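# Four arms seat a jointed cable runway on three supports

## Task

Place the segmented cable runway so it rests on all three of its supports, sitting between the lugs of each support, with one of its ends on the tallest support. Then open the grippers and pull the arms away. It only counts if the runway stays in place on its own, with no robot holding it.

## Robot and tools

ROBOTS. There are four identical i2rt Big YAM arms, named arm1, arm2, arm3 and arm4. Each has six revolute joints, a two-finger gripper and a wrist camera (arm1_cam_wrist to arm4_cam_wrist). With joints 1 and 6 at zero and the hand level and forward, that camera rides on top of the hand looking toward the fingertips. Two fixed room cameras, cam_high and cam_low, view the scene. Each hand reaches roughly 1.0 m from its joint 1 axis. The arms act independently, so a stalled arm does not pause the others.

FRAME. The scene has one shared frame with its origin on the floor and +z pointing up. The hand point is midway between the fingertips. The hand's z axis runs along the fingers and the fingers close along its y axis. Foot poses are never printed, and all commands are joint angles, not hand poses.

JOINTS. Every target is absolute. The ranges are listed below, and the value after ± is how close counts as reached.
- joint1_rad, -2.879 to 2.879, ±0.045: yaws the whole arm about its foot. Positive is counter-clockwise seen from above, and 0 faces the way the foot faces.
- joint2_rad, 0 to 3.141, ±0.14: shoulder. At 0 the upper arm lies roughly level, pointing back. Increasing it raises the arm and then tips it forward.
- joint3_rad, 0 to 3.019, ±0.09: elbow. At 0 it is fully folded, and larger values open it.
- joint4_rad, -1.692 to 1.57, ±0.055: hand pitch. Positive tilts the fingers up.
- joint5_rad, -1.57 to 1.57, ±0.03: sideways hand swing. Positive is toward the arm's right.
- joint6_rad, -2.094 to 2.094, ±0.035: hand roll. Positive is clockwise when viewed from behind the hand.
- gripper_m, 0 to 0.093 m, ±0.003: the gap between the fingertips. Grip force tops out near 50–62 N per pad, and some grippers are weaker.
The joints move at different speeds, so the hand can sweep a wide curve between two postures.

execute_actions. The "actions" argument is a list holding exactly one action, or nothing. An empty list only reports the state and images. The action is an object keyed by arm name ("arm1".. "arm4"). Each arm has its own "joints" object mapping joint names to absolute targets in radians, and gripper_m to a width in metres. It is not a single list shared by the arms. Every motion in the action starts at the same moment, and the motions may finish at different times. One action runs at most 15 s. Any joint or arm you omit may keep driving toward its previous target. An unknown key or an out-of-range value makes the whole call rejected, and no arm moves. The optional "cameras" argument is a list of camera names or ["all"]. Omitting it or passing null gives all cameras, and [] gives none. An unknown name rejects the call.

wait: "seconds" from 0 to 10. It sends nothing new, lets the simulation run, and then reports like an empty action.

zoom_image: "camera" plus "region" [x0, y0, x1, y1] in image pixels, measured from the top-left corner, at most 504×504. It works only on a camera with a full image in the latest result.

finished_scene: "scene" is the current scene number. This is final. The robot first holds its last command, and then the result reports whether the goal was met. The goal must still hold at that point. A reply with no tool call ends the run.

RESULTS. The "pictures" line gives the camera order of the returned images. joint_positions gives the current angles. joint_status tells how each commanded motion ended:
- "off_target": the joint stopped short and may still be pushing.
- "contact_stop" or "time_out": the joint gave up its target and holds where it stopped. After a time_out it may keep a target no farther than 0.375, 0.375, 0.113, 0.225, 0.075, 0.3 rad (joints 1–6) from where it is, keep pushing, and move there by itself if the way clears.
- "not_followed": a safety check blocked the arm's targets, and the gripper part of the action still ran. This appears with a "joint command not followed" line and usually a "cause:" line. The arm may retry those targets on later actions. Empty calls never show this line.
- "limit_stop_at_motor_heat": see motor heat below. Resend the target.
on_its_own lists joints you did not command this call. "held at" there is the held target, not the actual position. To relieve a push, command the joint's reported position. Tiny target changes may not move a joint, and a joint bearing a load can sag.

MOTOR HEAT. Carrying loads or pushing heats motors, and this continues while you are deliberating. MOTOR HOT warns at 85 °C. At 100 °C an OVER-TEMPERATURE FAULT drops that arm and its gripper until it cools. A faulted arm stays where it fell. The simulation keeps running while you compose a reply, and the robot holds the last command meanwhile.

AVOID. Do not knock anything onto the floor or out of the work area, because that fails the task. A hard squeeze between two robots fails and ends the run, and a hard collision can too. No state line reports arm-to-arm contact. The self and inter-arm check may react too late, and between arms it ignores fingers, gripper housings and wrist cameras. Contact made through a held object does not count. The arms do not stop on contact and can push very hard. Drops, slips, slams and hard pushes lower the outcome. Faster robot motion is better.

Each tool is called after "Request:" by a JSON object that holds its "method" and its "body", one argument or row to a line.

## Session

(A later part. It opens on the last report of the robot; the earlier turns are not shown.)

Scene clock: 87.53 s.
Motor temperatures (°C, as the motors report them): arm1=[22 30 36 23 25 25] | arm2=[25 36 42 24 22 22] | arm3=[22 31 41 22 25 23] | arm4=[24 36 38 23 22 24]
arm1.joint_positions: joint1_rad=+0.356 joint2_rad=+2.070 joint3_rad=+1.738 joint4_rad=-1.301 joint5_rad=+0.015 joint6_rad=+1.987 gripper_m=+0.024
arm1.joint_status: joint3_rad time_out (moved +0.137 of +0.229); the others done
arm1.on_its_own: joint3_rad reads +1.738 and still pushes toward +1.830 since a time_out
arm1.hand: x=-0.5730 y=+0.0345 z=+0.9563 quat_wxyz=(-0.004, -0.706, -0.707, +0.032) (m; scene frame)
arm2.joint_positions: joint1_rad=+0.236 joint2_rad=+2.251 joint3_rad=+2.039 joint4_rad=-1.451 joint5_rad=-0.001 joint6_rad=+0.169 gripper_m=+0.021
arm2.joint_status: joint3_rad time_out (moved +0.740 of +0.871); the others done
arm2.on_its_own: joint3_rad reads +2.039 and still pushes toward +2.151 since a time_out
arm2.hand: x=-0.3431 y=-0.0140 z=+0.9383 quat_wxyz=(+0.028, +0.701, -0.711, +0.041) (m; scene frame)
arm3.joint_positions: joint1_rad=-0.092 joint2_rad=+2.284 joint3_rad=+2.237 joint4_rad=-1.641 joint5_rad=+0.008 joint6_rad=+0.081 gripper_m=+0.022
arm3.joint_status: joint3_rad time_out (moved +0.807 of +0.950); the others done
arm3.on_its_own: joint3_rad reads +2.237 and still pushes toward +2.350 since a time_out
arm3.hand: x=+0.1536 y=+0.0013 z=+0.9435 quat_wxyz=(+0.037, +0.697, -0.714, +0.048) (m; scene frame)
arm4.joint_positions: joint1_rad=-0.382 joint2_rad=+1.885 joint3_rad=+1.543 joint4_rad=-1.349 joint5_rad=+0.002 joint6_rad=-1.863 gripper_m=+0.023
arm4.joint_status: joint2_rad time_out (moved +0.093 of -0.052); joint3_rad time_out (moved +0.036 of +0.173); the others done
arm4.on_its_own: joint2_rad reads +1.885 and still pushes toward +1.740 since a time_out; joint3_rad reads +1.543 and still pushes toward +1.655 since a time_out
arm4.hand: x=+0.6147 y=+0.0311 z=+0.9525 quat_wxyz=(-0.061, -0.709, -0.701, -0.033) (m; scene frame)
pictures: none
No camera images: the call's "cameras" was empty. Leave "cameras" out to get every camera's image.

Request:
{"method": "execute_actions", "body": {
  "actions": [
    {"arm1":{"joints":{"joint2_rad":2.16,"joint3_rad":1.69,"joint4_rad":-0.92}},"arm4":{"joints":{"joint2_rad":1.82,"joint3_rad":1.52,"joint4_rad":-1.15}},"arm3":{"joints":{"joint2_rad":2.24,"joint3_rad":2.07,"joint4_rad":-1.27}},"arm2":{"joints":{"joint2_rad":2.3,"joint3_rad":1.95,"joint4_rad":-1.07}}}
  ]
}}

Scene clock: 94.17 s.
Motor temperatures (°C, as the motors report them): arm1=[22 31 38 23 25 25] | arm2=[25 38 44 24 22 22] | arm3=[22 33 42 22 25 23] | arm4=[24 36 39 23 22 24]
arm1.joint_positions: joint1_rad=+0.368 joint2_rad=+2.292 joint3_rad=+1.628 joint4_rad=-0.908 joint5_rad=-0.003 joint6_rad=+2.005 gripper_m=+0.024
arm1.joint_status: all done
arm1.hand: x=-0.5619 y=+0.0481 z=+0.7845 quat_wxyz=(-0.006, -0.709, -0.705, +0.000) (m; scene frame)
arm2.joint_positions: joint1_rad=+0.228 joint2_rad=+2.431 joint3_rad=+1.906 joint4_rad=-1.075 joint5_rad=+0.011 joint6_rad=+0.171 gripper_m=+0.021
arm2.joint_status: all done
arm2.hand: x=-0.3369 y=-0.0016 z=+0.7696 quat_wxyz=(+0.005, +0.699, -0.715, +0.019) (m; scene frame)
arm3.joint_positions: joint1_rad=-0.097 joint2_rad=+2.372 joint3_rad=+2.015 joint4_rad=-1.282 joint5_rad=+0.036 joint6_rad=+0.088 gripper_m=+0.022
arm3.joint_status: all done
arm3.hand: x=+0.1613 y=+0.0094 z=+0.7999 quat_wxyz=(+0.010, +0.694, -0.719, +0.039) (m; scene frame)
arm4.joint_positions: joint1_rad=-0.382 joint2_rad=+2.006 joint3_rad=+1.435 joint4_rad=-1.135 joint5_rad=+0.027 joint6_rad=-1.852 gripper_m=+0.023
arm4.joint_status: joint2_rad off_target (ended at +2.006, target +1.820); the others done
arm4.on_its_own: joint2_rad reads +2.006 and still pushes toward +1.820 since a time_out
arm4.hand: x=+0.6198 y=+0.0339 z=+0.8503 quat_wxyz=(-0.061, -0.712, -0.698, -0.048) (m; scene frame)
pictures: arm1_cam_wrist, arm2_cam_wrist, arm3_cam_wrist, arm4_cam_wrist, cam_high, cam_low
Images, in order (width x height): arm1_cam_wrist 616x616, arm2_cam_wrist 616x616, arm3_cam_wrist 616x616, arm4_cam_wrist 616x616, cam_high 896x504, cam_low 896x504.

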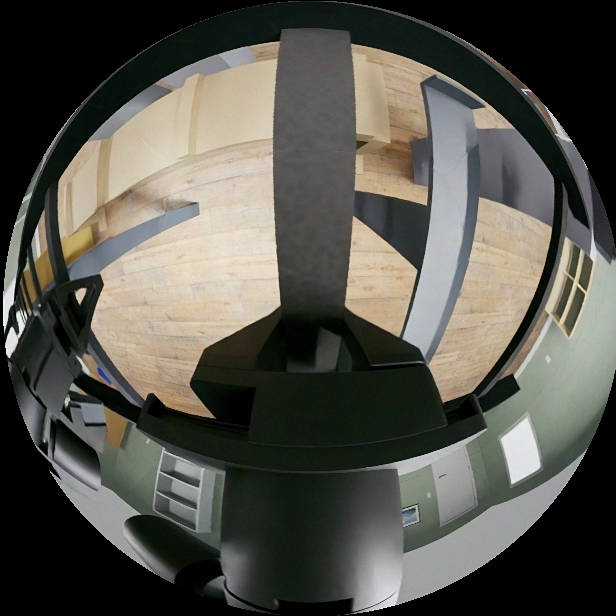

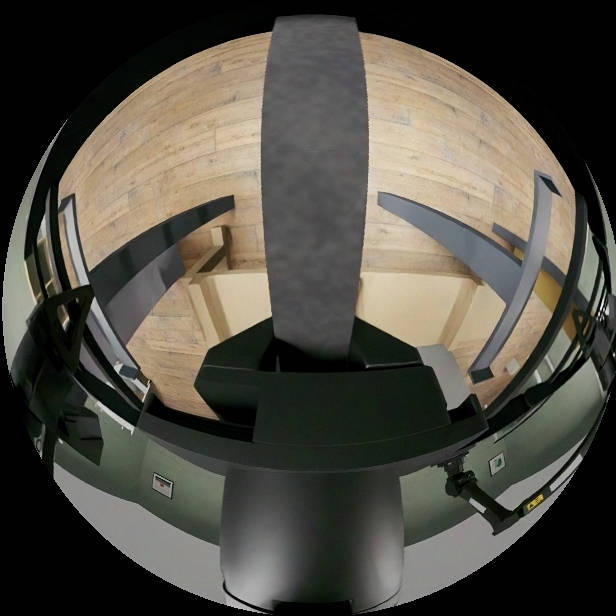

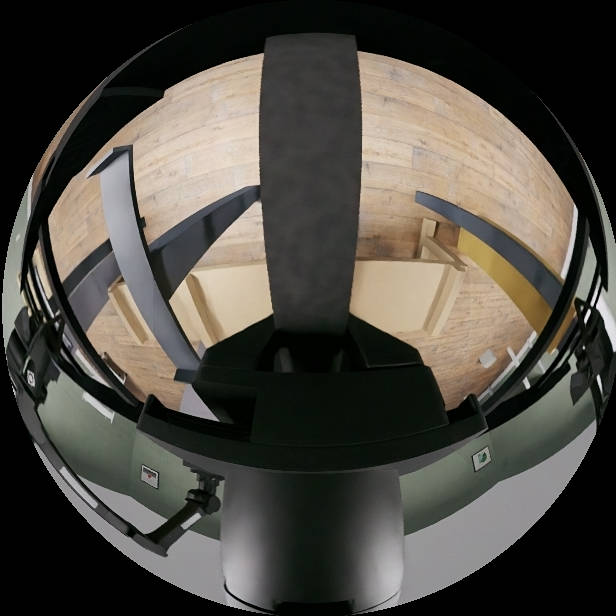

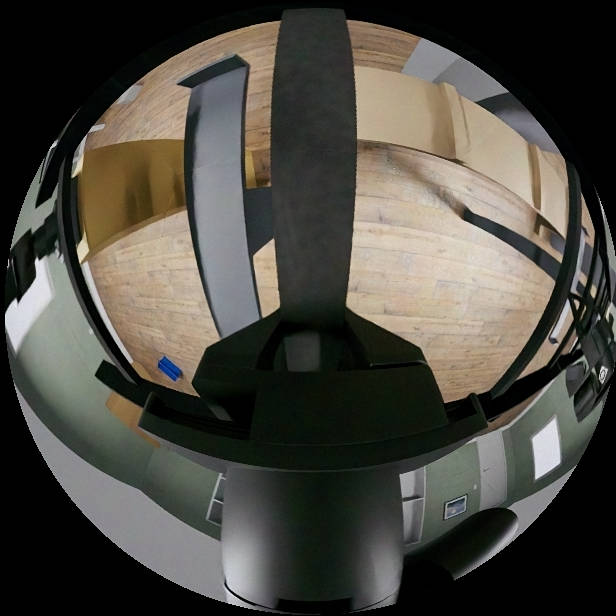

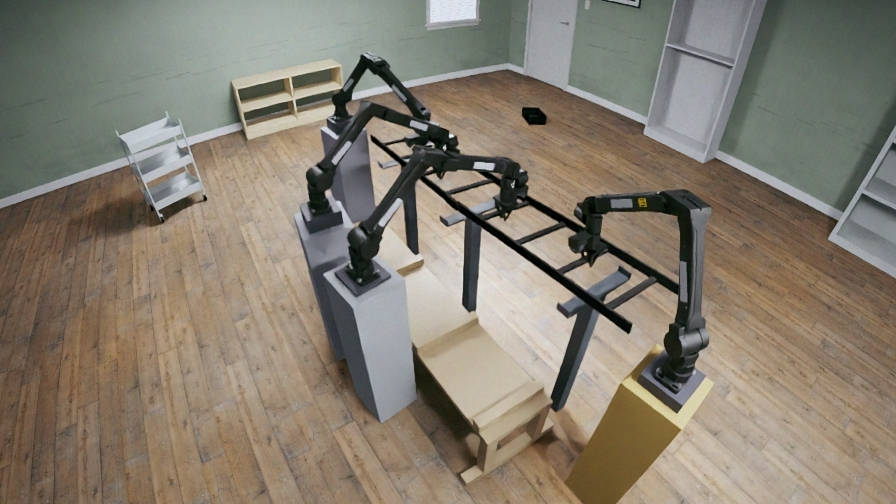

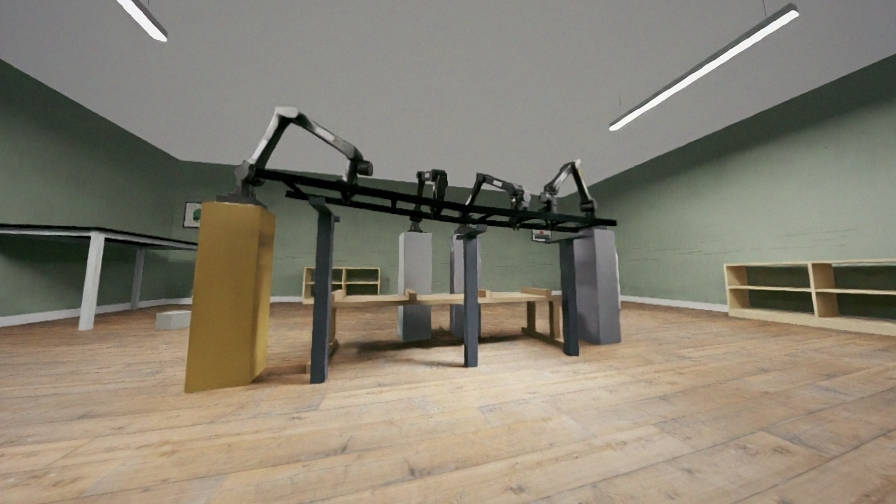

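Request:
{"method": "execute_actions", "body": {
  "actions": [
    {"arm1":{"joints":{"joint2_rad":2.2,"joint3_rad":1.63,"joint4_rad":-0.84}},"arm4":{"joints":{"joint1_rad":-0.33,"joint6_rad":-1.8,"joint2_rad":1.93,"joint3_rad":1.52,"joint4_rad":-1.04}},"arm3":{"joints":{"joint1_rad":-0.06,"joint6_rad":0.11,"joint2_rad":2.29,"joint3_rad":1.97,"joint4_rad":-1.14}},"arm2":{"joints":{"joint1_rad":0.27,"joint6_rad":0.2,"joint2_rad":2.35,"joint3_rad":1.91,"joint4_rad":-0.98}}}
  ]
}}

Scene clock: 103.97 s.
Motor temperatures (°C, as the motors report them): arm1=[22 33 37 23 25 24] | arm2=[25 41 42 24 22 22] | arm3=[22 36 40 22 26 23] | arm4=[24 38 38 23 23 24]
arm1.joint_positions: joint1_rad=+0.372 joint2_rad=+2.293 joint3_rad=+1.566 joint4_rad=-0.845 joint5_rad=-0.020 joint6_rad=+2.019 gripper_m=+0.024
arm1.joint_status: all done
arm1.hand: x=-0.5780 y=+0.0468 z=+0.7654 quat_wxyz=(+0.002, -0.712, -0.702, -0.003) (m; scene frame)
arm2.joint_positions: joint1_rad=+0.250 joint2_rad=+2.456 joint3_rad=+1.874 joint4_rad=-0.992 joint5_rad=-0.006 joint6_rad=+0.206 gripper_m=+0.021
arm2.joint_status: all done
arm2.hand: x=-0.3545 y=-0.0044 z=+0.7427 quat_wxyz=(+0.004, +0.694, -0.720, +0.003) (m; scene frame)
arm3.joint_positions: joint1_rad=-0.072 joint2_rad=+2.389 joint3_rad=+1.927 joint4_rad=-1.163 joint5_rad=+0.031 joint6_rad=+0.122 gripper_m=+0.022
arm3.joint_status: all done
arm3.hand: x=+0.1445 y=-0.0006 z=+0.7577 quat_wxyz=(+0.007, +0.691, -0.723, +0.032) (m; scene frame)
arm4.joint_positions: joint1_rad=-0.344 joint2_rad=+2.091 joint3_rad=+1.433 joint4_rad=-1.029 joint5_rad=+0.023 joint6_rad=-1.800 gripper_m=+0.023
arm4.joint_status: joint2_rad off_target (ended at +2.091, target +1.930); the others done
arm4.hand: x=+0.6037 y=+0.0167 z=+0.8025 quat_wxyz=(-0.052, -0.718, -0.693, -0.044) (m; scene frame)
pictures: arm1_cam_wrist, arm2_cam_wrist, arm3_cam_wrist, arm4_cam_wrist, cam_high, cam_low
Images, in order (width x height): arm1_cam_wrist 616x616, arm2_cam_wrist 616x616, arm3_cam_wrist 616x616, arm4_cam_wrist 616x616, cam_high 896x504, cam_low 896x504.

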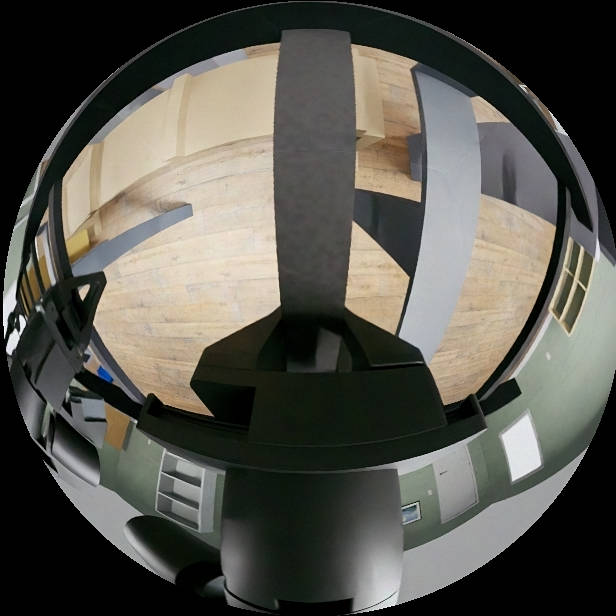

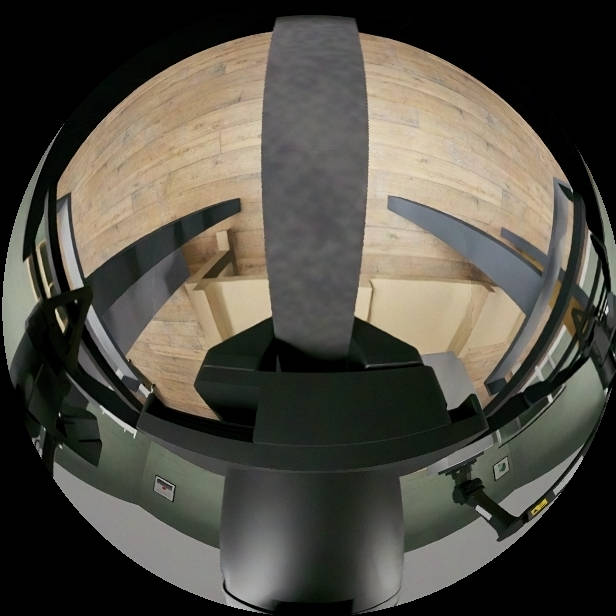

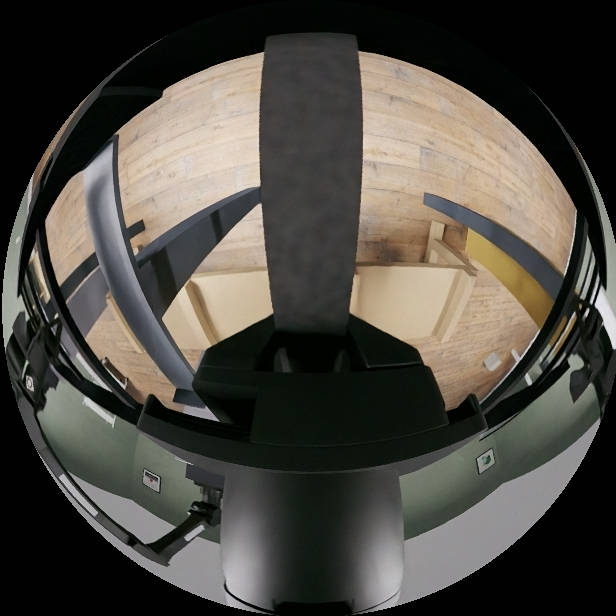

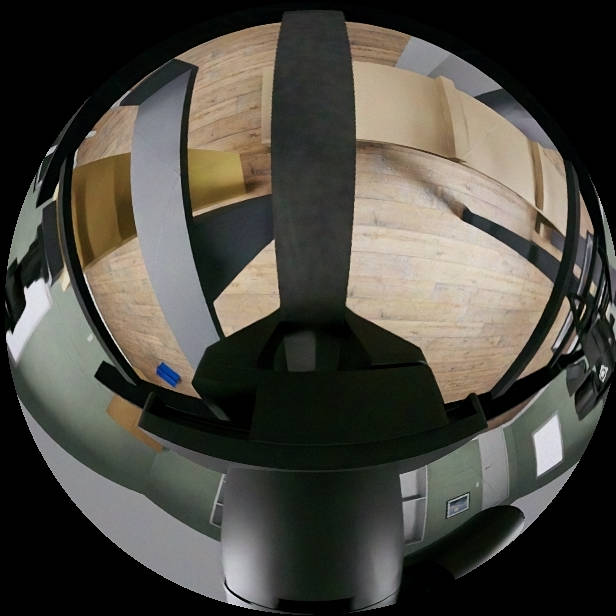

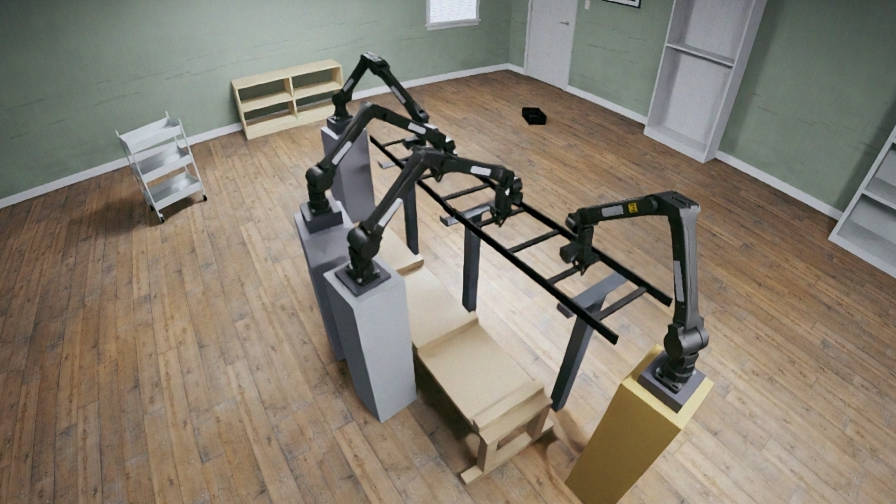

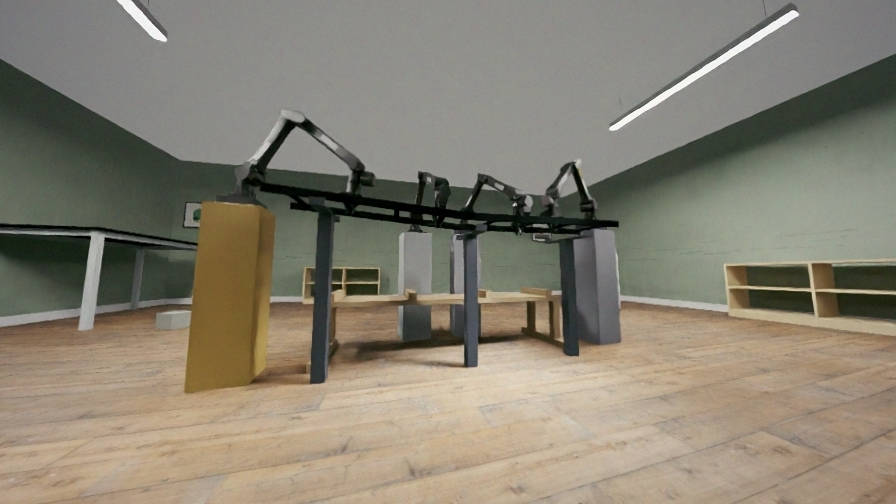

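Request:
{"method": "execute_actions", "body": {
  "actions": [
    {"arm1":{"joints":{"joint2_rad":2.33,"joint3_rad":1.6,"joint4_rad":-0.71}},"arm4":{"joints":{"joint1_rad":-0.385,"joint6_rad":-1.84,"joint2_rad":2.02,"joint3_rad":1.49,"joint4_rad":-0.94}},"arm3":{"joints":{"joint2_rad":2.36,"joint3_rad":1.95,"joint4_rad":-1.04}},"arm2":{"joints":{"joint2_rad":2.43,"joint3_rad":1.88,"joint4_rad":-0.88}}}
  ]
}}

Request:
{"method": "zoom_image", "body": {
  "camera": "cam_low",
  "region": [240,160,640,270]
}}

Request:
{"method": "zoom_image", "body": {
  "camera": "cam_high",
  "region": [340,110,720,360]
}}

Scene clock: 109.97 s.
Motor temperatures (°C, as the motors report them): arm1=[22 33 37 23 25 24] | arm2=[25 42 41 24 22 22] | arm3=[22 36 39 22 26 23] | arm4=[24 39 38 23 23 24]
arm1.joint_positions: joint1_rad=+0.374 joint2_rad=+2.353 joint3_rad=+1.553 joint4_rad=-0.753 joint5_rad=-0.021 joint6_rad=+2.010 gripper_m=+0.024
arm1.joint_status: all done
arm1.hand: x=-0.5786 y=+0.0474 z=+0.7270 quat_wxyz=(-0.001, -0.708, -0.706, -0.012) (m; scene frame)
arm2.joint_positions: joint1_rad=+0.250 joint2_rad=+2.516 joint3_rad=+1.861 joint4_rad=-0.878 joint5_rad=-0.004 joint6_rad=+0.195 gripper_m=+0.021
arm2.joint_status: all done
arm2.hand: x=-0.3546 y=-0.0002 z=+0.6998 quat_wxyz=(-0.008, +0.698, -0.716, -0.013) (m; scene frame)
arm3.joint_positions: joint1_rad=-0.072 joint2_rad=+2.449 joint3_rad=+1.919 joint4_rad=-1.049 joint5_rad=+0.039 joint6_rad=+0.113 gripper_m=+0.022
arm3.joint_status: all done
arm3.hand: x=+0.1453 y=+0.0100 z=+0.7143 quat_wxyz=(-0.010, +0.694, -0.720, +0.017) (m; scene frame)
arm4.joint_positions: joint1_rad=-0.372 joint2_rad=+2.136 joint3_rad=+1.422 joint4_rad=-0.952 joint5_rad=+0.013 joint6_rad=-1.834 gripper_m=+0.023
arm4.joint_status: all done
arm4.hand: x=+0.6030 y=+0.0307 z=+0.7740 quat_wxyz=(-0.046, -0.716, -0.695, -0.033) (m; scene frame)
pictures: arm1_cam_wrist, arm2_cam_wrist, arm3_cam_wrist, arm4_cam_wrist, cam_high, cam_low
Images, in order (width x height): arm1_cam_wrist 616x616, arm2_cam_wrist 616x616, arm3_cam_wrist 616x616, arm4_cam_wrist 616x616, cam_high 896x504, cam_low 896x504.

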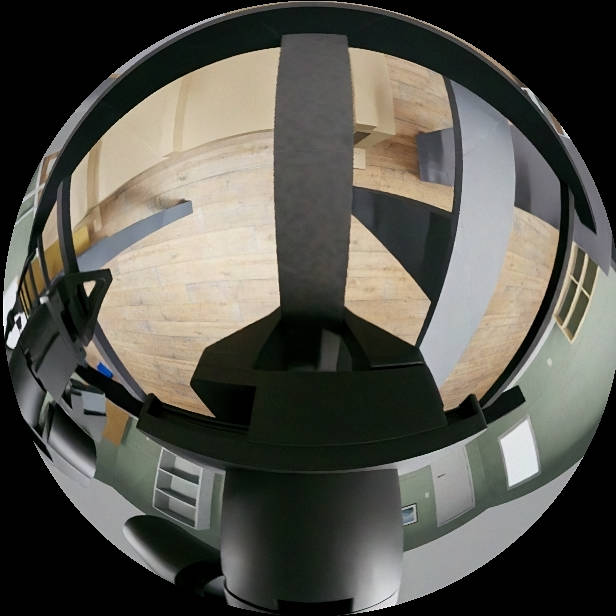

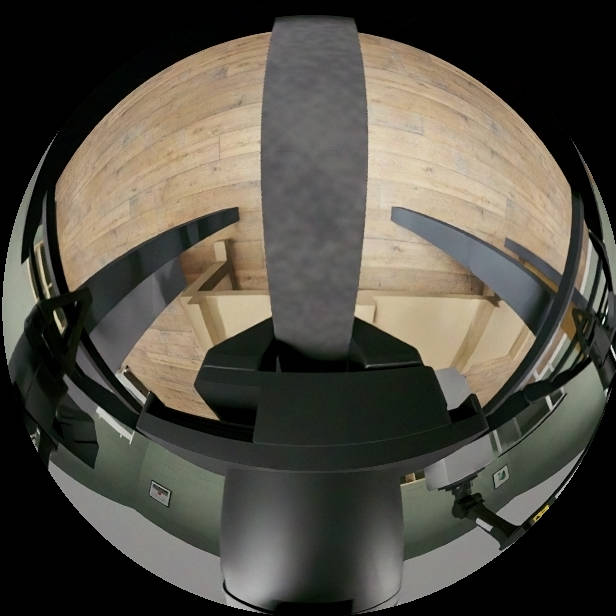

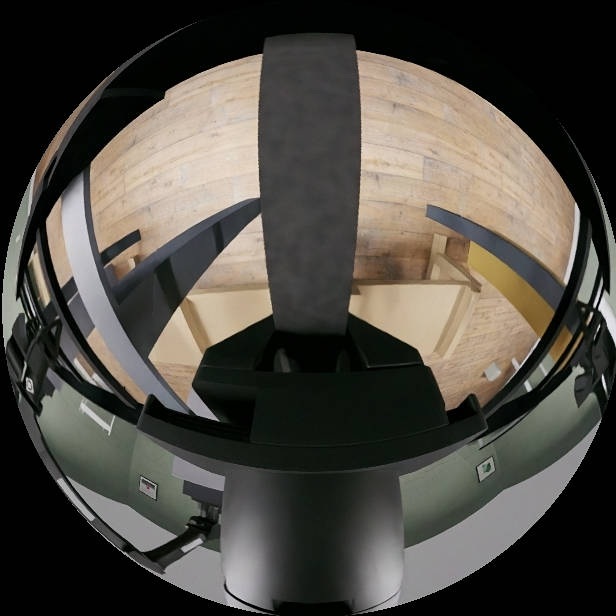

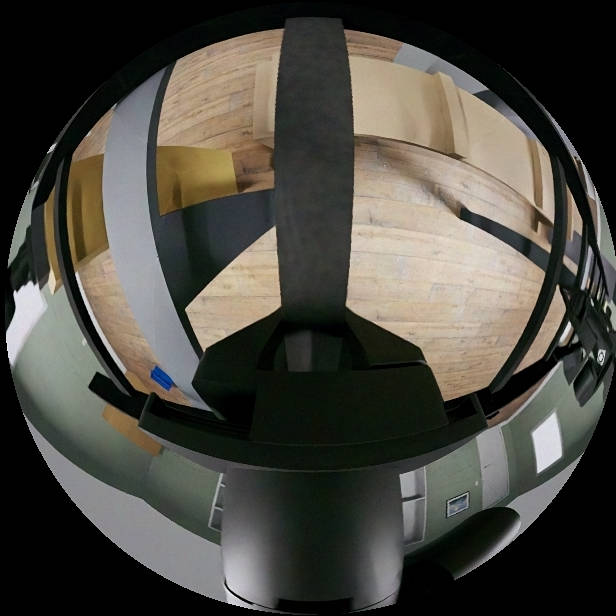

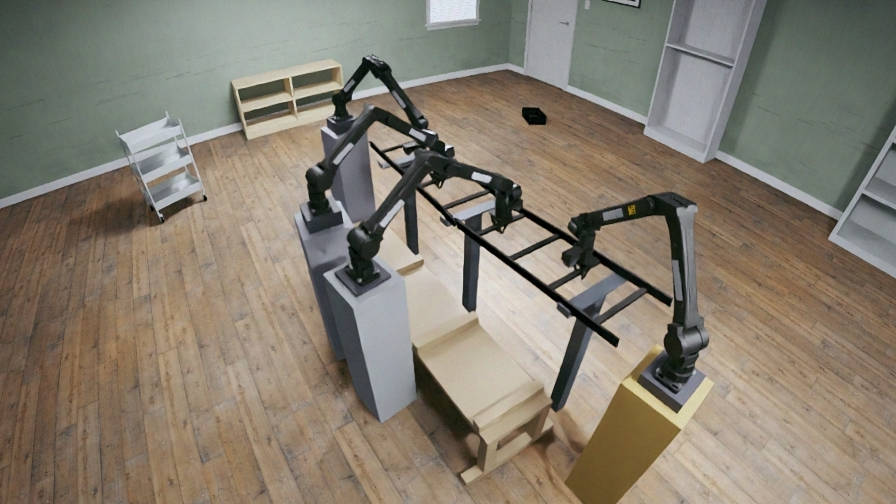

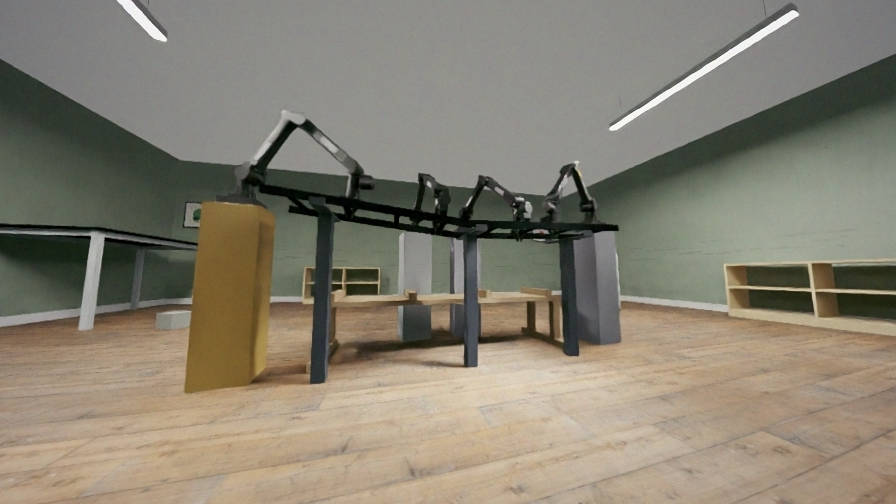

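Region (240, 160, 640, 270) of cam_low's 896x504 image, scaled by 1.260, with more detail than that image has; it fills the top 139 rows of this view, and the rest is white.

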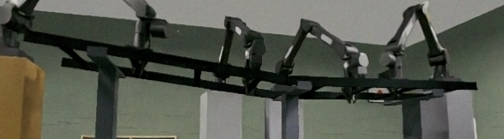

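Region (340, 110, 720, 360) of cam_high's 896x504 image, scaled by 1.326, with more detail than that image has; it fills the top 332 rows of this view, and the rest is white.

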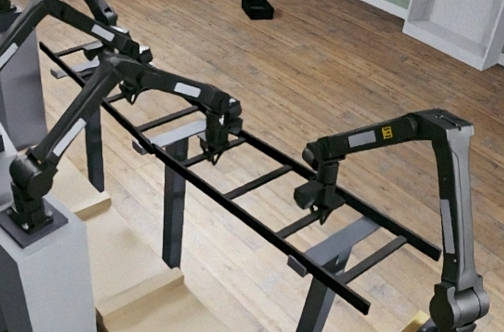

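Request:
{"method": "execute_actions", "body": {
  "actions": [
    {"arm1":{"joints":{"joint1_rad":0.29,"joint2_rad":2.27,"joint6_rad":1.97}},"arm4":{"joints":{"joint1_rad":-0.33,"joint2_rad":2.0}},"arm3":{"joints":{"joint3_rad":1.9}},"arm2":{"joints":{"joint3_rad":1.83}}}
  ],
  "cameras": ["cam_low","cam_high"]
}}

Request:
{"method": "zoom_image", "body": {
  "camera": "cam_low",
  "region": [240,160,640,270]
}}

Request:
{"method": "zoom_image", "body": {
  "camera": "cam_high",
  "region": [340,110,720,360]
}}

Scene clock: 117.03 s.
Motor temperatures (°C, as the motors report them): arm1=[22 33 37 23 25 24] | arm2=[25 42 40 24 22 22] | arm3=[22 36 38 22 27 23] | arm4=[24 38 37 23 23 24]
arm1.joint_positions: joint1_rad=+0.336 joint2_rad=+2.376 joint3_rad=+1.541 joint4_rad=-0.728 joint5_rad=-0.010 joint6_rad=+1.962 gripper_m=+0.024
arm1.joint_status: joint1_rad time_out (moved -0.038 of -0.084); the others done
arm1.on_its_own: joint1_rad reads +0.336 and still pushes toward +0.290 since a time_out
arm1.hand: x=-0.5753 y=+0.0216 z=+0.7107 quat_wxyz=(-0.004, -0.705, -0.709, -0.005) (m; scene frame)
arm2.joint_positions: joint1_rad=+0.254 joint2_rad=+2.508 joint3_rad=+1.803 joint4_rad=-0.868 joint5_rad=+0.003 joint6_rad=+0.187 gripper_m=+0.021
arm2.joint_status: all done
arm2.hand: x=-0.3520 y=-0.0233 z=+0.6876 quat_wxyz=(+0.000, +0.703, -0.711, +0.005) (m; scene frame)
arm3.joint_positions: joint1_rad=-0.072 joint2_rad=+2.436 joint3_rad=+1.877 joint4_rad=-1.050 joint5_rad=+0.039 joint6_rad=+0.100 gripper_m=+0.022
arm3.joint_status: all done
arm3.hand: x=+0.1462 y=-0.0056 z=+0.7095 quat_wxyz=(-0.001, +0.699, -0.715, +0.029) (m; scene frame)
arm4.joint_positions: joint1_rad=-0.361 joint2_rad=+2.141 joint3_rad=+1.421 joint4_rad=-0.950 joint5_rad=+0.005 joint6_rad=-1.841 gripper_m=+0.023
arm4.joint_status: joint2_rad off_target (ended at +2.141, target +2.000); the others done
arm4.hand: x=+0.6024 y=+0.0234 z=+0.7710 quat_wxyz=(-0.050, -0.711, -0.701, -0.030) (m; scene frame)
pictures: cam_high, cam_low
Images, in order (width x height): cam_high 896x504, cam_low 896x504.

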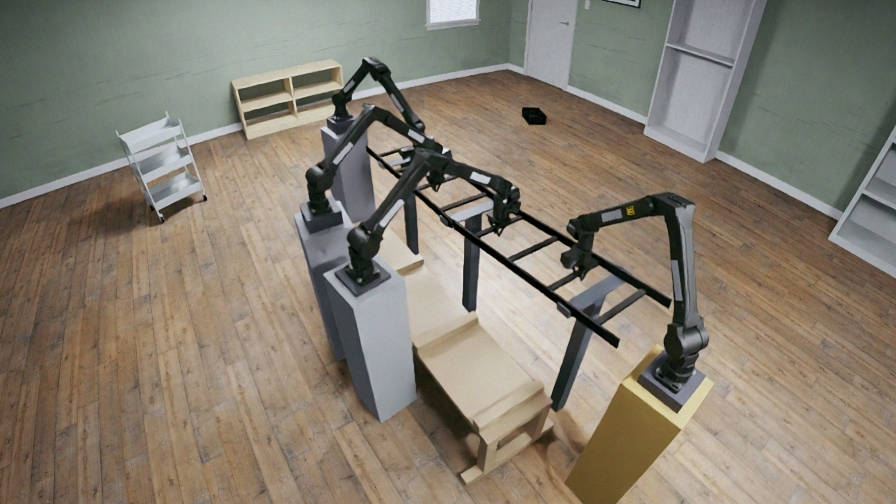

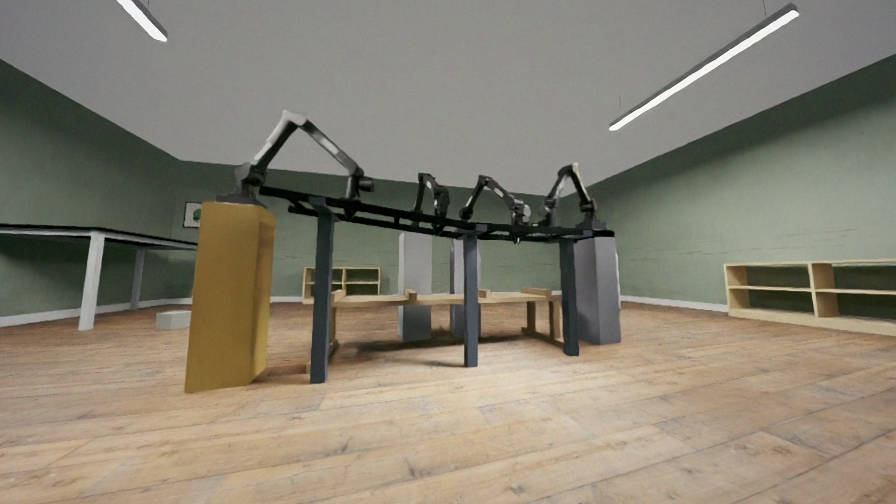

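Region (240, 160, 640, 270) of cam_low's 896x504 image, scaled by 1.260, with more detail than that image has; it fills the top 139 rows of this view, and the rest is white.

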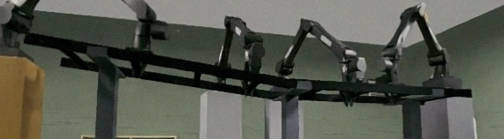

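Region (340, 110, 720, 360) of cam_high's 896x504 image, scaled by 1.326, with more detail than that image has; it fills the top 332 rows of this view, and the rest is white.

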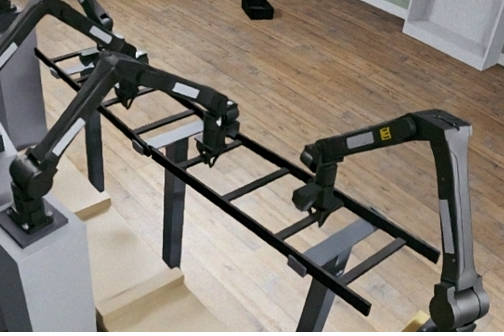

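Inside the lugs. Settle, release, retreat.

Request:
{"method": "execute_actions", "body": {
  "actions": [
    {"arm1":{"joints":{"joint1_rad":0.34,"joint2_rad":2.38}},"arm4":{"joints":{"joint1_rad":-0.36,"joint2_rad":2.13}},"arm3":{"joints":{"joint2_rad":2.43}},"arm2":{"joints":{"joint2_rad":2.5}}}
  ],
  "cameras": []
}}

Request:
{"method": "execute_actions", "body": {
  "actions": [
    {"arm1":{"joints":{"gripper_m":0.055}},"arm4":{"joints":{"gripper_m":0.055}},"arm3":{"joints":{"gripper_m":0.055}},"arm2":{"joints":{"gripper_m":0.055}}}
  ],
  "cameras": []
}}

Request:
{"method": "execute_actions", "body": {
  "actions": [
    {"arm4":{"joints":{"joint2_rad":1.6,"joint4_rad":-1.4}},"arm3":{"joints":{"joint2_rad":2.0,"joint4_rad":-1.45}},"arm2":{"joints":{"joint2_rad":2.0,"joint4_rad":-1.4}},"arm1":{"joints":{"joint2_rad":1.6,"joint4_rad":-1.4}}}
  ]
}}

Scene clock: 124.70 s.
Motor temperatures (°C, as the motors report them): arm1=[22 33 36 23 25 24] | arm2=[25 42 39 24 22 22] | arm3=[22 36 37 22 27 23] | arm4=[24 39 36 23 23 24]
arm1.joint_positions: joint1_rad=+0.339 joint2_rad=+2.381 joint3_rad=+1.541 joint4_rad=-0.730 joint5_rad=-0.005 joint6_rad=+1.962 gripper_m=+0.024
arm1.joint_status: all done
arm1.hand: x=-0.5775 y=+0.0213 z=+0.7076 quat_wxyz=(-0.005, -0.704, -0.710, -0.001) (m; scene frame)
arm2.joint_positions: joint1_rad=+0.254 joint2_rad=+2.511 joint3_rad=+1.803 joint4_rad=-0.869 joint5_rad=+0.003 joint6_rad=+0.187 gripper_m=+0.021
arm2.joint_status: all done
arm2.hand: x=-0.3518 y=-0.0244 z=+0.6859 quat_wxyz=(+0.001, +0.703, -0.711, +0.007) (m; scene frame)
arm3.joint_positions: joint1_rad=-0.072 joint2_rad=+2.438 joint3_rad=+1.877 joint4_rad=-1.051 joint5_rad=+0.039 joint6_rad=+0.100 gripper_m=+0.022
arm3.joint_status: all done
arm3.hand: x=+0.1463 y=-0.0062 z=+0.7083 quat_wxyz=(+0.000, +0.699, -0.715, +0.030) (m; scene frame)
arm4.joint_positions: joint1_rad=-0.362 joint2_rad=+2.147 joint3_rad=+1.421 joint4_rad=-0.953 joint5_rad=+0.003 joint6_rad=-1.841 gripper_m=+0.023
arm4.joint_status: all done
arm4.hand: x=+0.6045 y=+0.0229 z=+0.7677 quat_wxyz=(-0.054, -0.711, -0.701, -0.032) (m; scene frame)
pictures: none
No camera images: the call's "cameras" was empty. Leave "cameras" out to get every camera's image.

Scene clock: 125.50 s.
Motor temperatures (°C, as the motors report them): arm1=[22 33 36 23 25 24] | arm2=[25 42 39 24 22 22] | arm3=[22 36 37 22 27 23] | arm4=[24 38 36 23 23 24]
arm1.joint_positions: joint1_rad=+0.339 joint2_rad=+2.382 joint3_rad=+1.564 joint4_rad=-0.719 joint5_rad=-0.003 joint6_rad=+1.962 gripper_m=+0.055
arm1.joint_status: all done
arm1.hand: x=-0.5639 y=+0.0266 z=+0.7133 quat_wxyz=(-0.013, -0.704, -0.710, -0.016) (m; scene frame)
arm2.joint_positions: joint1_rad=+0.260 joint2_rad=+2.510 joint3_rad=+1.803 joint4_rad=-0.871 joint5_rad=+0.003 joint6_rad=+0.188 gripper_m=+0.055
arm2.joint_status: all done
arm2.hand: x=-0.3558 y=-0.0252 z=+0.6864 quat_wxyz=(+0.001, +0.704, -0.710, +0.007) (m; scene frame)
arm3.joint_positions: joint1_rad=-0.065 joint2_rad=+2.438 joint3_rad=+1.877 joint4_rad=-1.050 joint5_rad=+0.004 joint6_rad=+0.100 gripper_m=+0.055
arm3.joint_status: all done
arm3.hand: x=+0.1357 y=-0.0069 z=+0.7082 quat_wxyz=(+0.013, +0.701, -0.713, +0.018) (m; scene frame)
arm4.joint_positions: joint1_rad=-0.362 joint2_rad=+2.147 joint3_rad=+1.452 joint4_rad=-0.953 joint5_rad=+0.002 joint6_rad=-1.841 gripper_m=+0.055
arm4.joint_status: all done
arm4.hand: x=+0.5896 y=+0.0269 z=+0.7757 quat_wxyz=(-0.041, -0.711, -0.702, -0.024) (m; scene frame)
pictures: none
No camera images: the call's "cameras" was empty. Leave "cameras" out to get every camera's image.

Scene clock: 127.17 s.
Motor temperatures (°C, as the motors report them): arm1=[22 33 36 23 25 24] | arm2=[25 42 39 24 22 22] | arm3=[22 36 36 22 27 23] | arm4=[24 38 36 23 23 24]
arm1.joint_positions: joint1_rad=+0.339 joint2_rad=+1.596 joint3_rad=+1.587 joint4_rad=-1.394 joint5_rad=-0.003 joint6_rad=+1.962 gripper_m=+0.055
arm1.joint_status: all done
arm1.hand: x=-0.6517 y=-0.0037 z=+1.1568 quat_wxyz=(-0.038, -0.701, -0.708, -0.078) (m; scene frame)
arm2.joint_positions: joint1_rad=+0.260 joint2_rad=+2.006 joint3_rad=+1.818 joint4_rad=-1.389 joint5_rad=+0.003 joint6_rad=+0.188 gripper_m=+0.055
arm2.joint_status: all done
arm2.hand: x=-0.3499 y=-0.0625 z=+1.0093 quat_wxyz=(+0.001, +0.704, -0.710, +0.007) (m; scene frame)
arm3.joint_positions: joint1_rad=-0.065 joint2_rad=+2.020 joint3_rad=+1.884 joint4_rad=-1.439 joint5_rad=+0.004 joint6_rad=+0.100 gripper_m=+0.055
arm3.joint_status: all done
arm3.hand: x=+0.1392 y=-0.0486 z=+0.9778 quat_wxyz=(+0.002, +0.701, -0.713, +0.005) (m; scene frame)
arm4.joint_positions: joint1_rad=-0.362 joint2_rad=+1.592 joint3_rad=+1.468 joint4_rad=-1.387 joint5_rad=+0.002 joint6_rad=-1.841 gripper_m=+0.055
arm4.joint_status: all done
arm4.hand: x=+0.6498 y=+0.0094 z=+1.0707 quat_wxyz=(+0.019, -0.712, -0.702, +0.010) (m; scene frame)
pictures: arm1_cam_wrist, arm2_cam_wrist, arm3_cam_wrist, arm4_cam_wrist, cam_high, cam_low
Images, in order (width x height): arm1_cam_wrist 616x616, arm2_cam_wrist 616x616, arm3_cam_wrist 616x616, arm4_cam_wrist 616x616, cam_high 896x504, cam_low 896x504.

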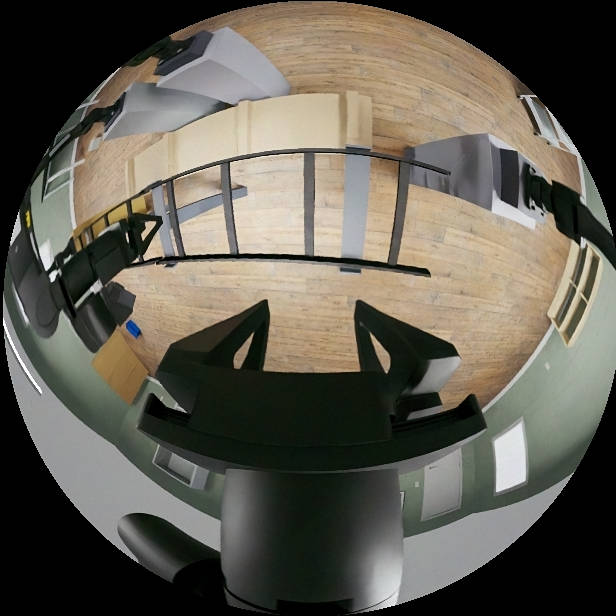

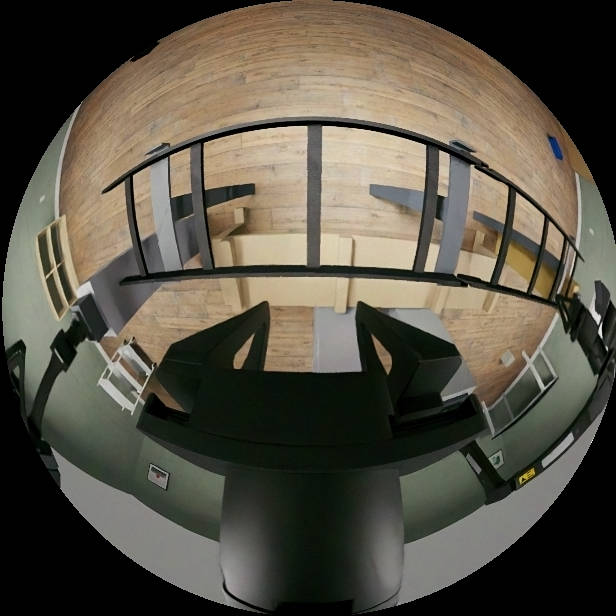

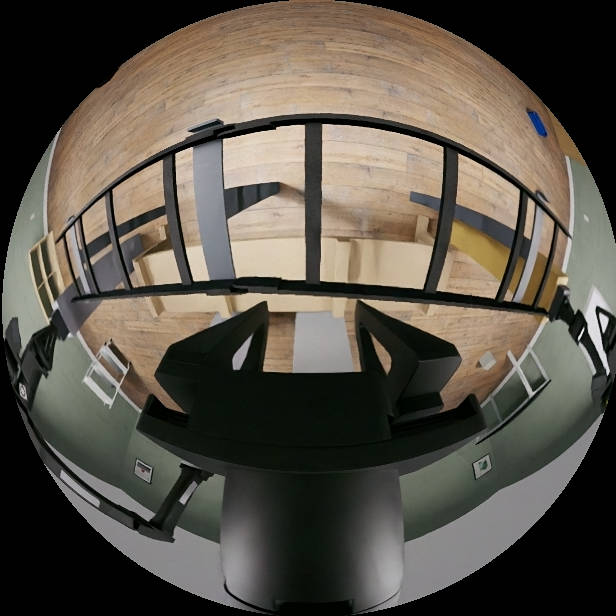

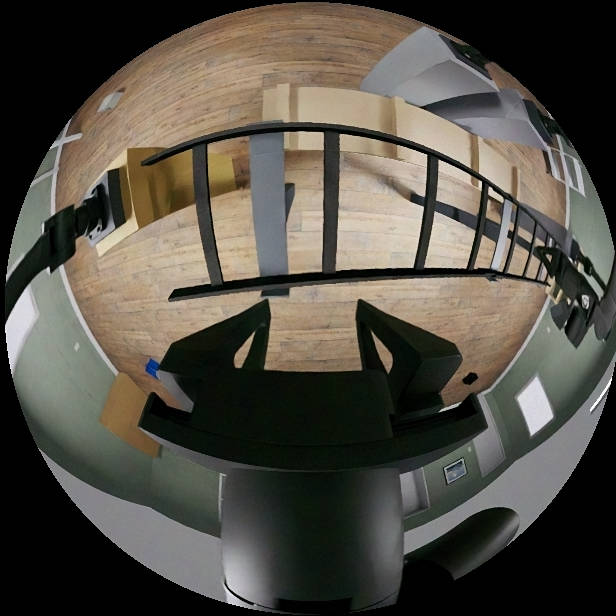

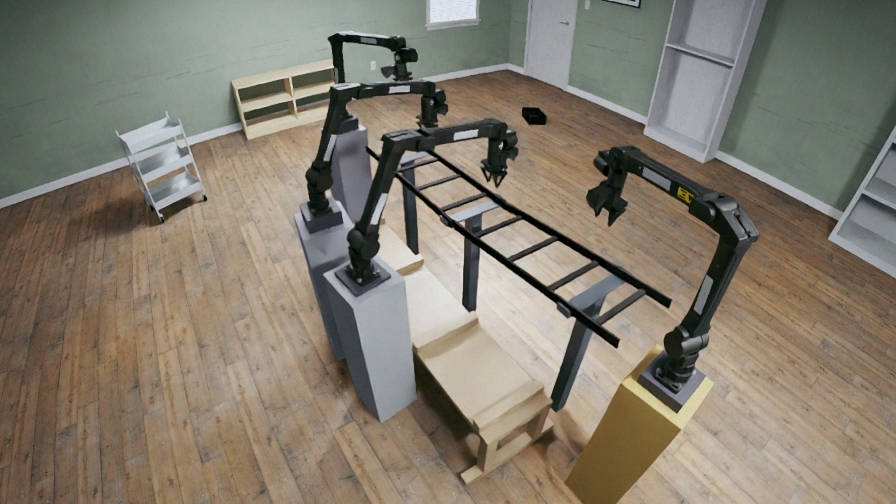

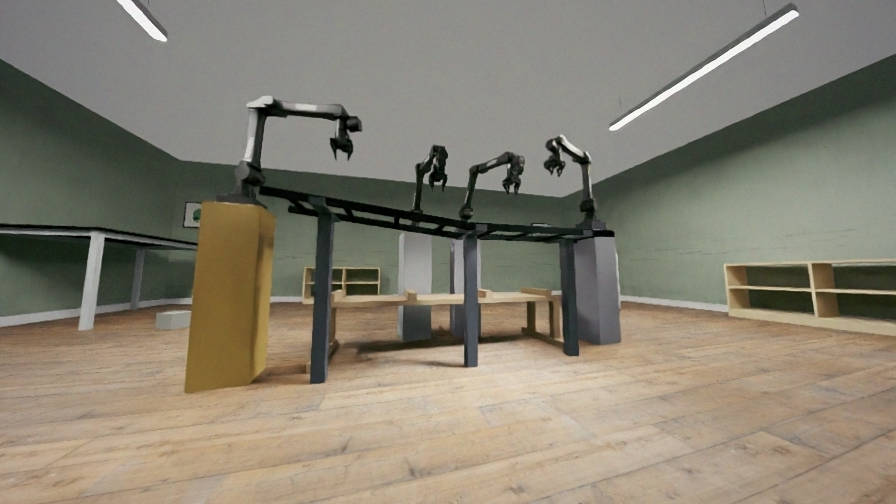

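Request:
{"method": "finished_scene", "body": {
  "scene": 2
}}

The scene is finished: the task was done.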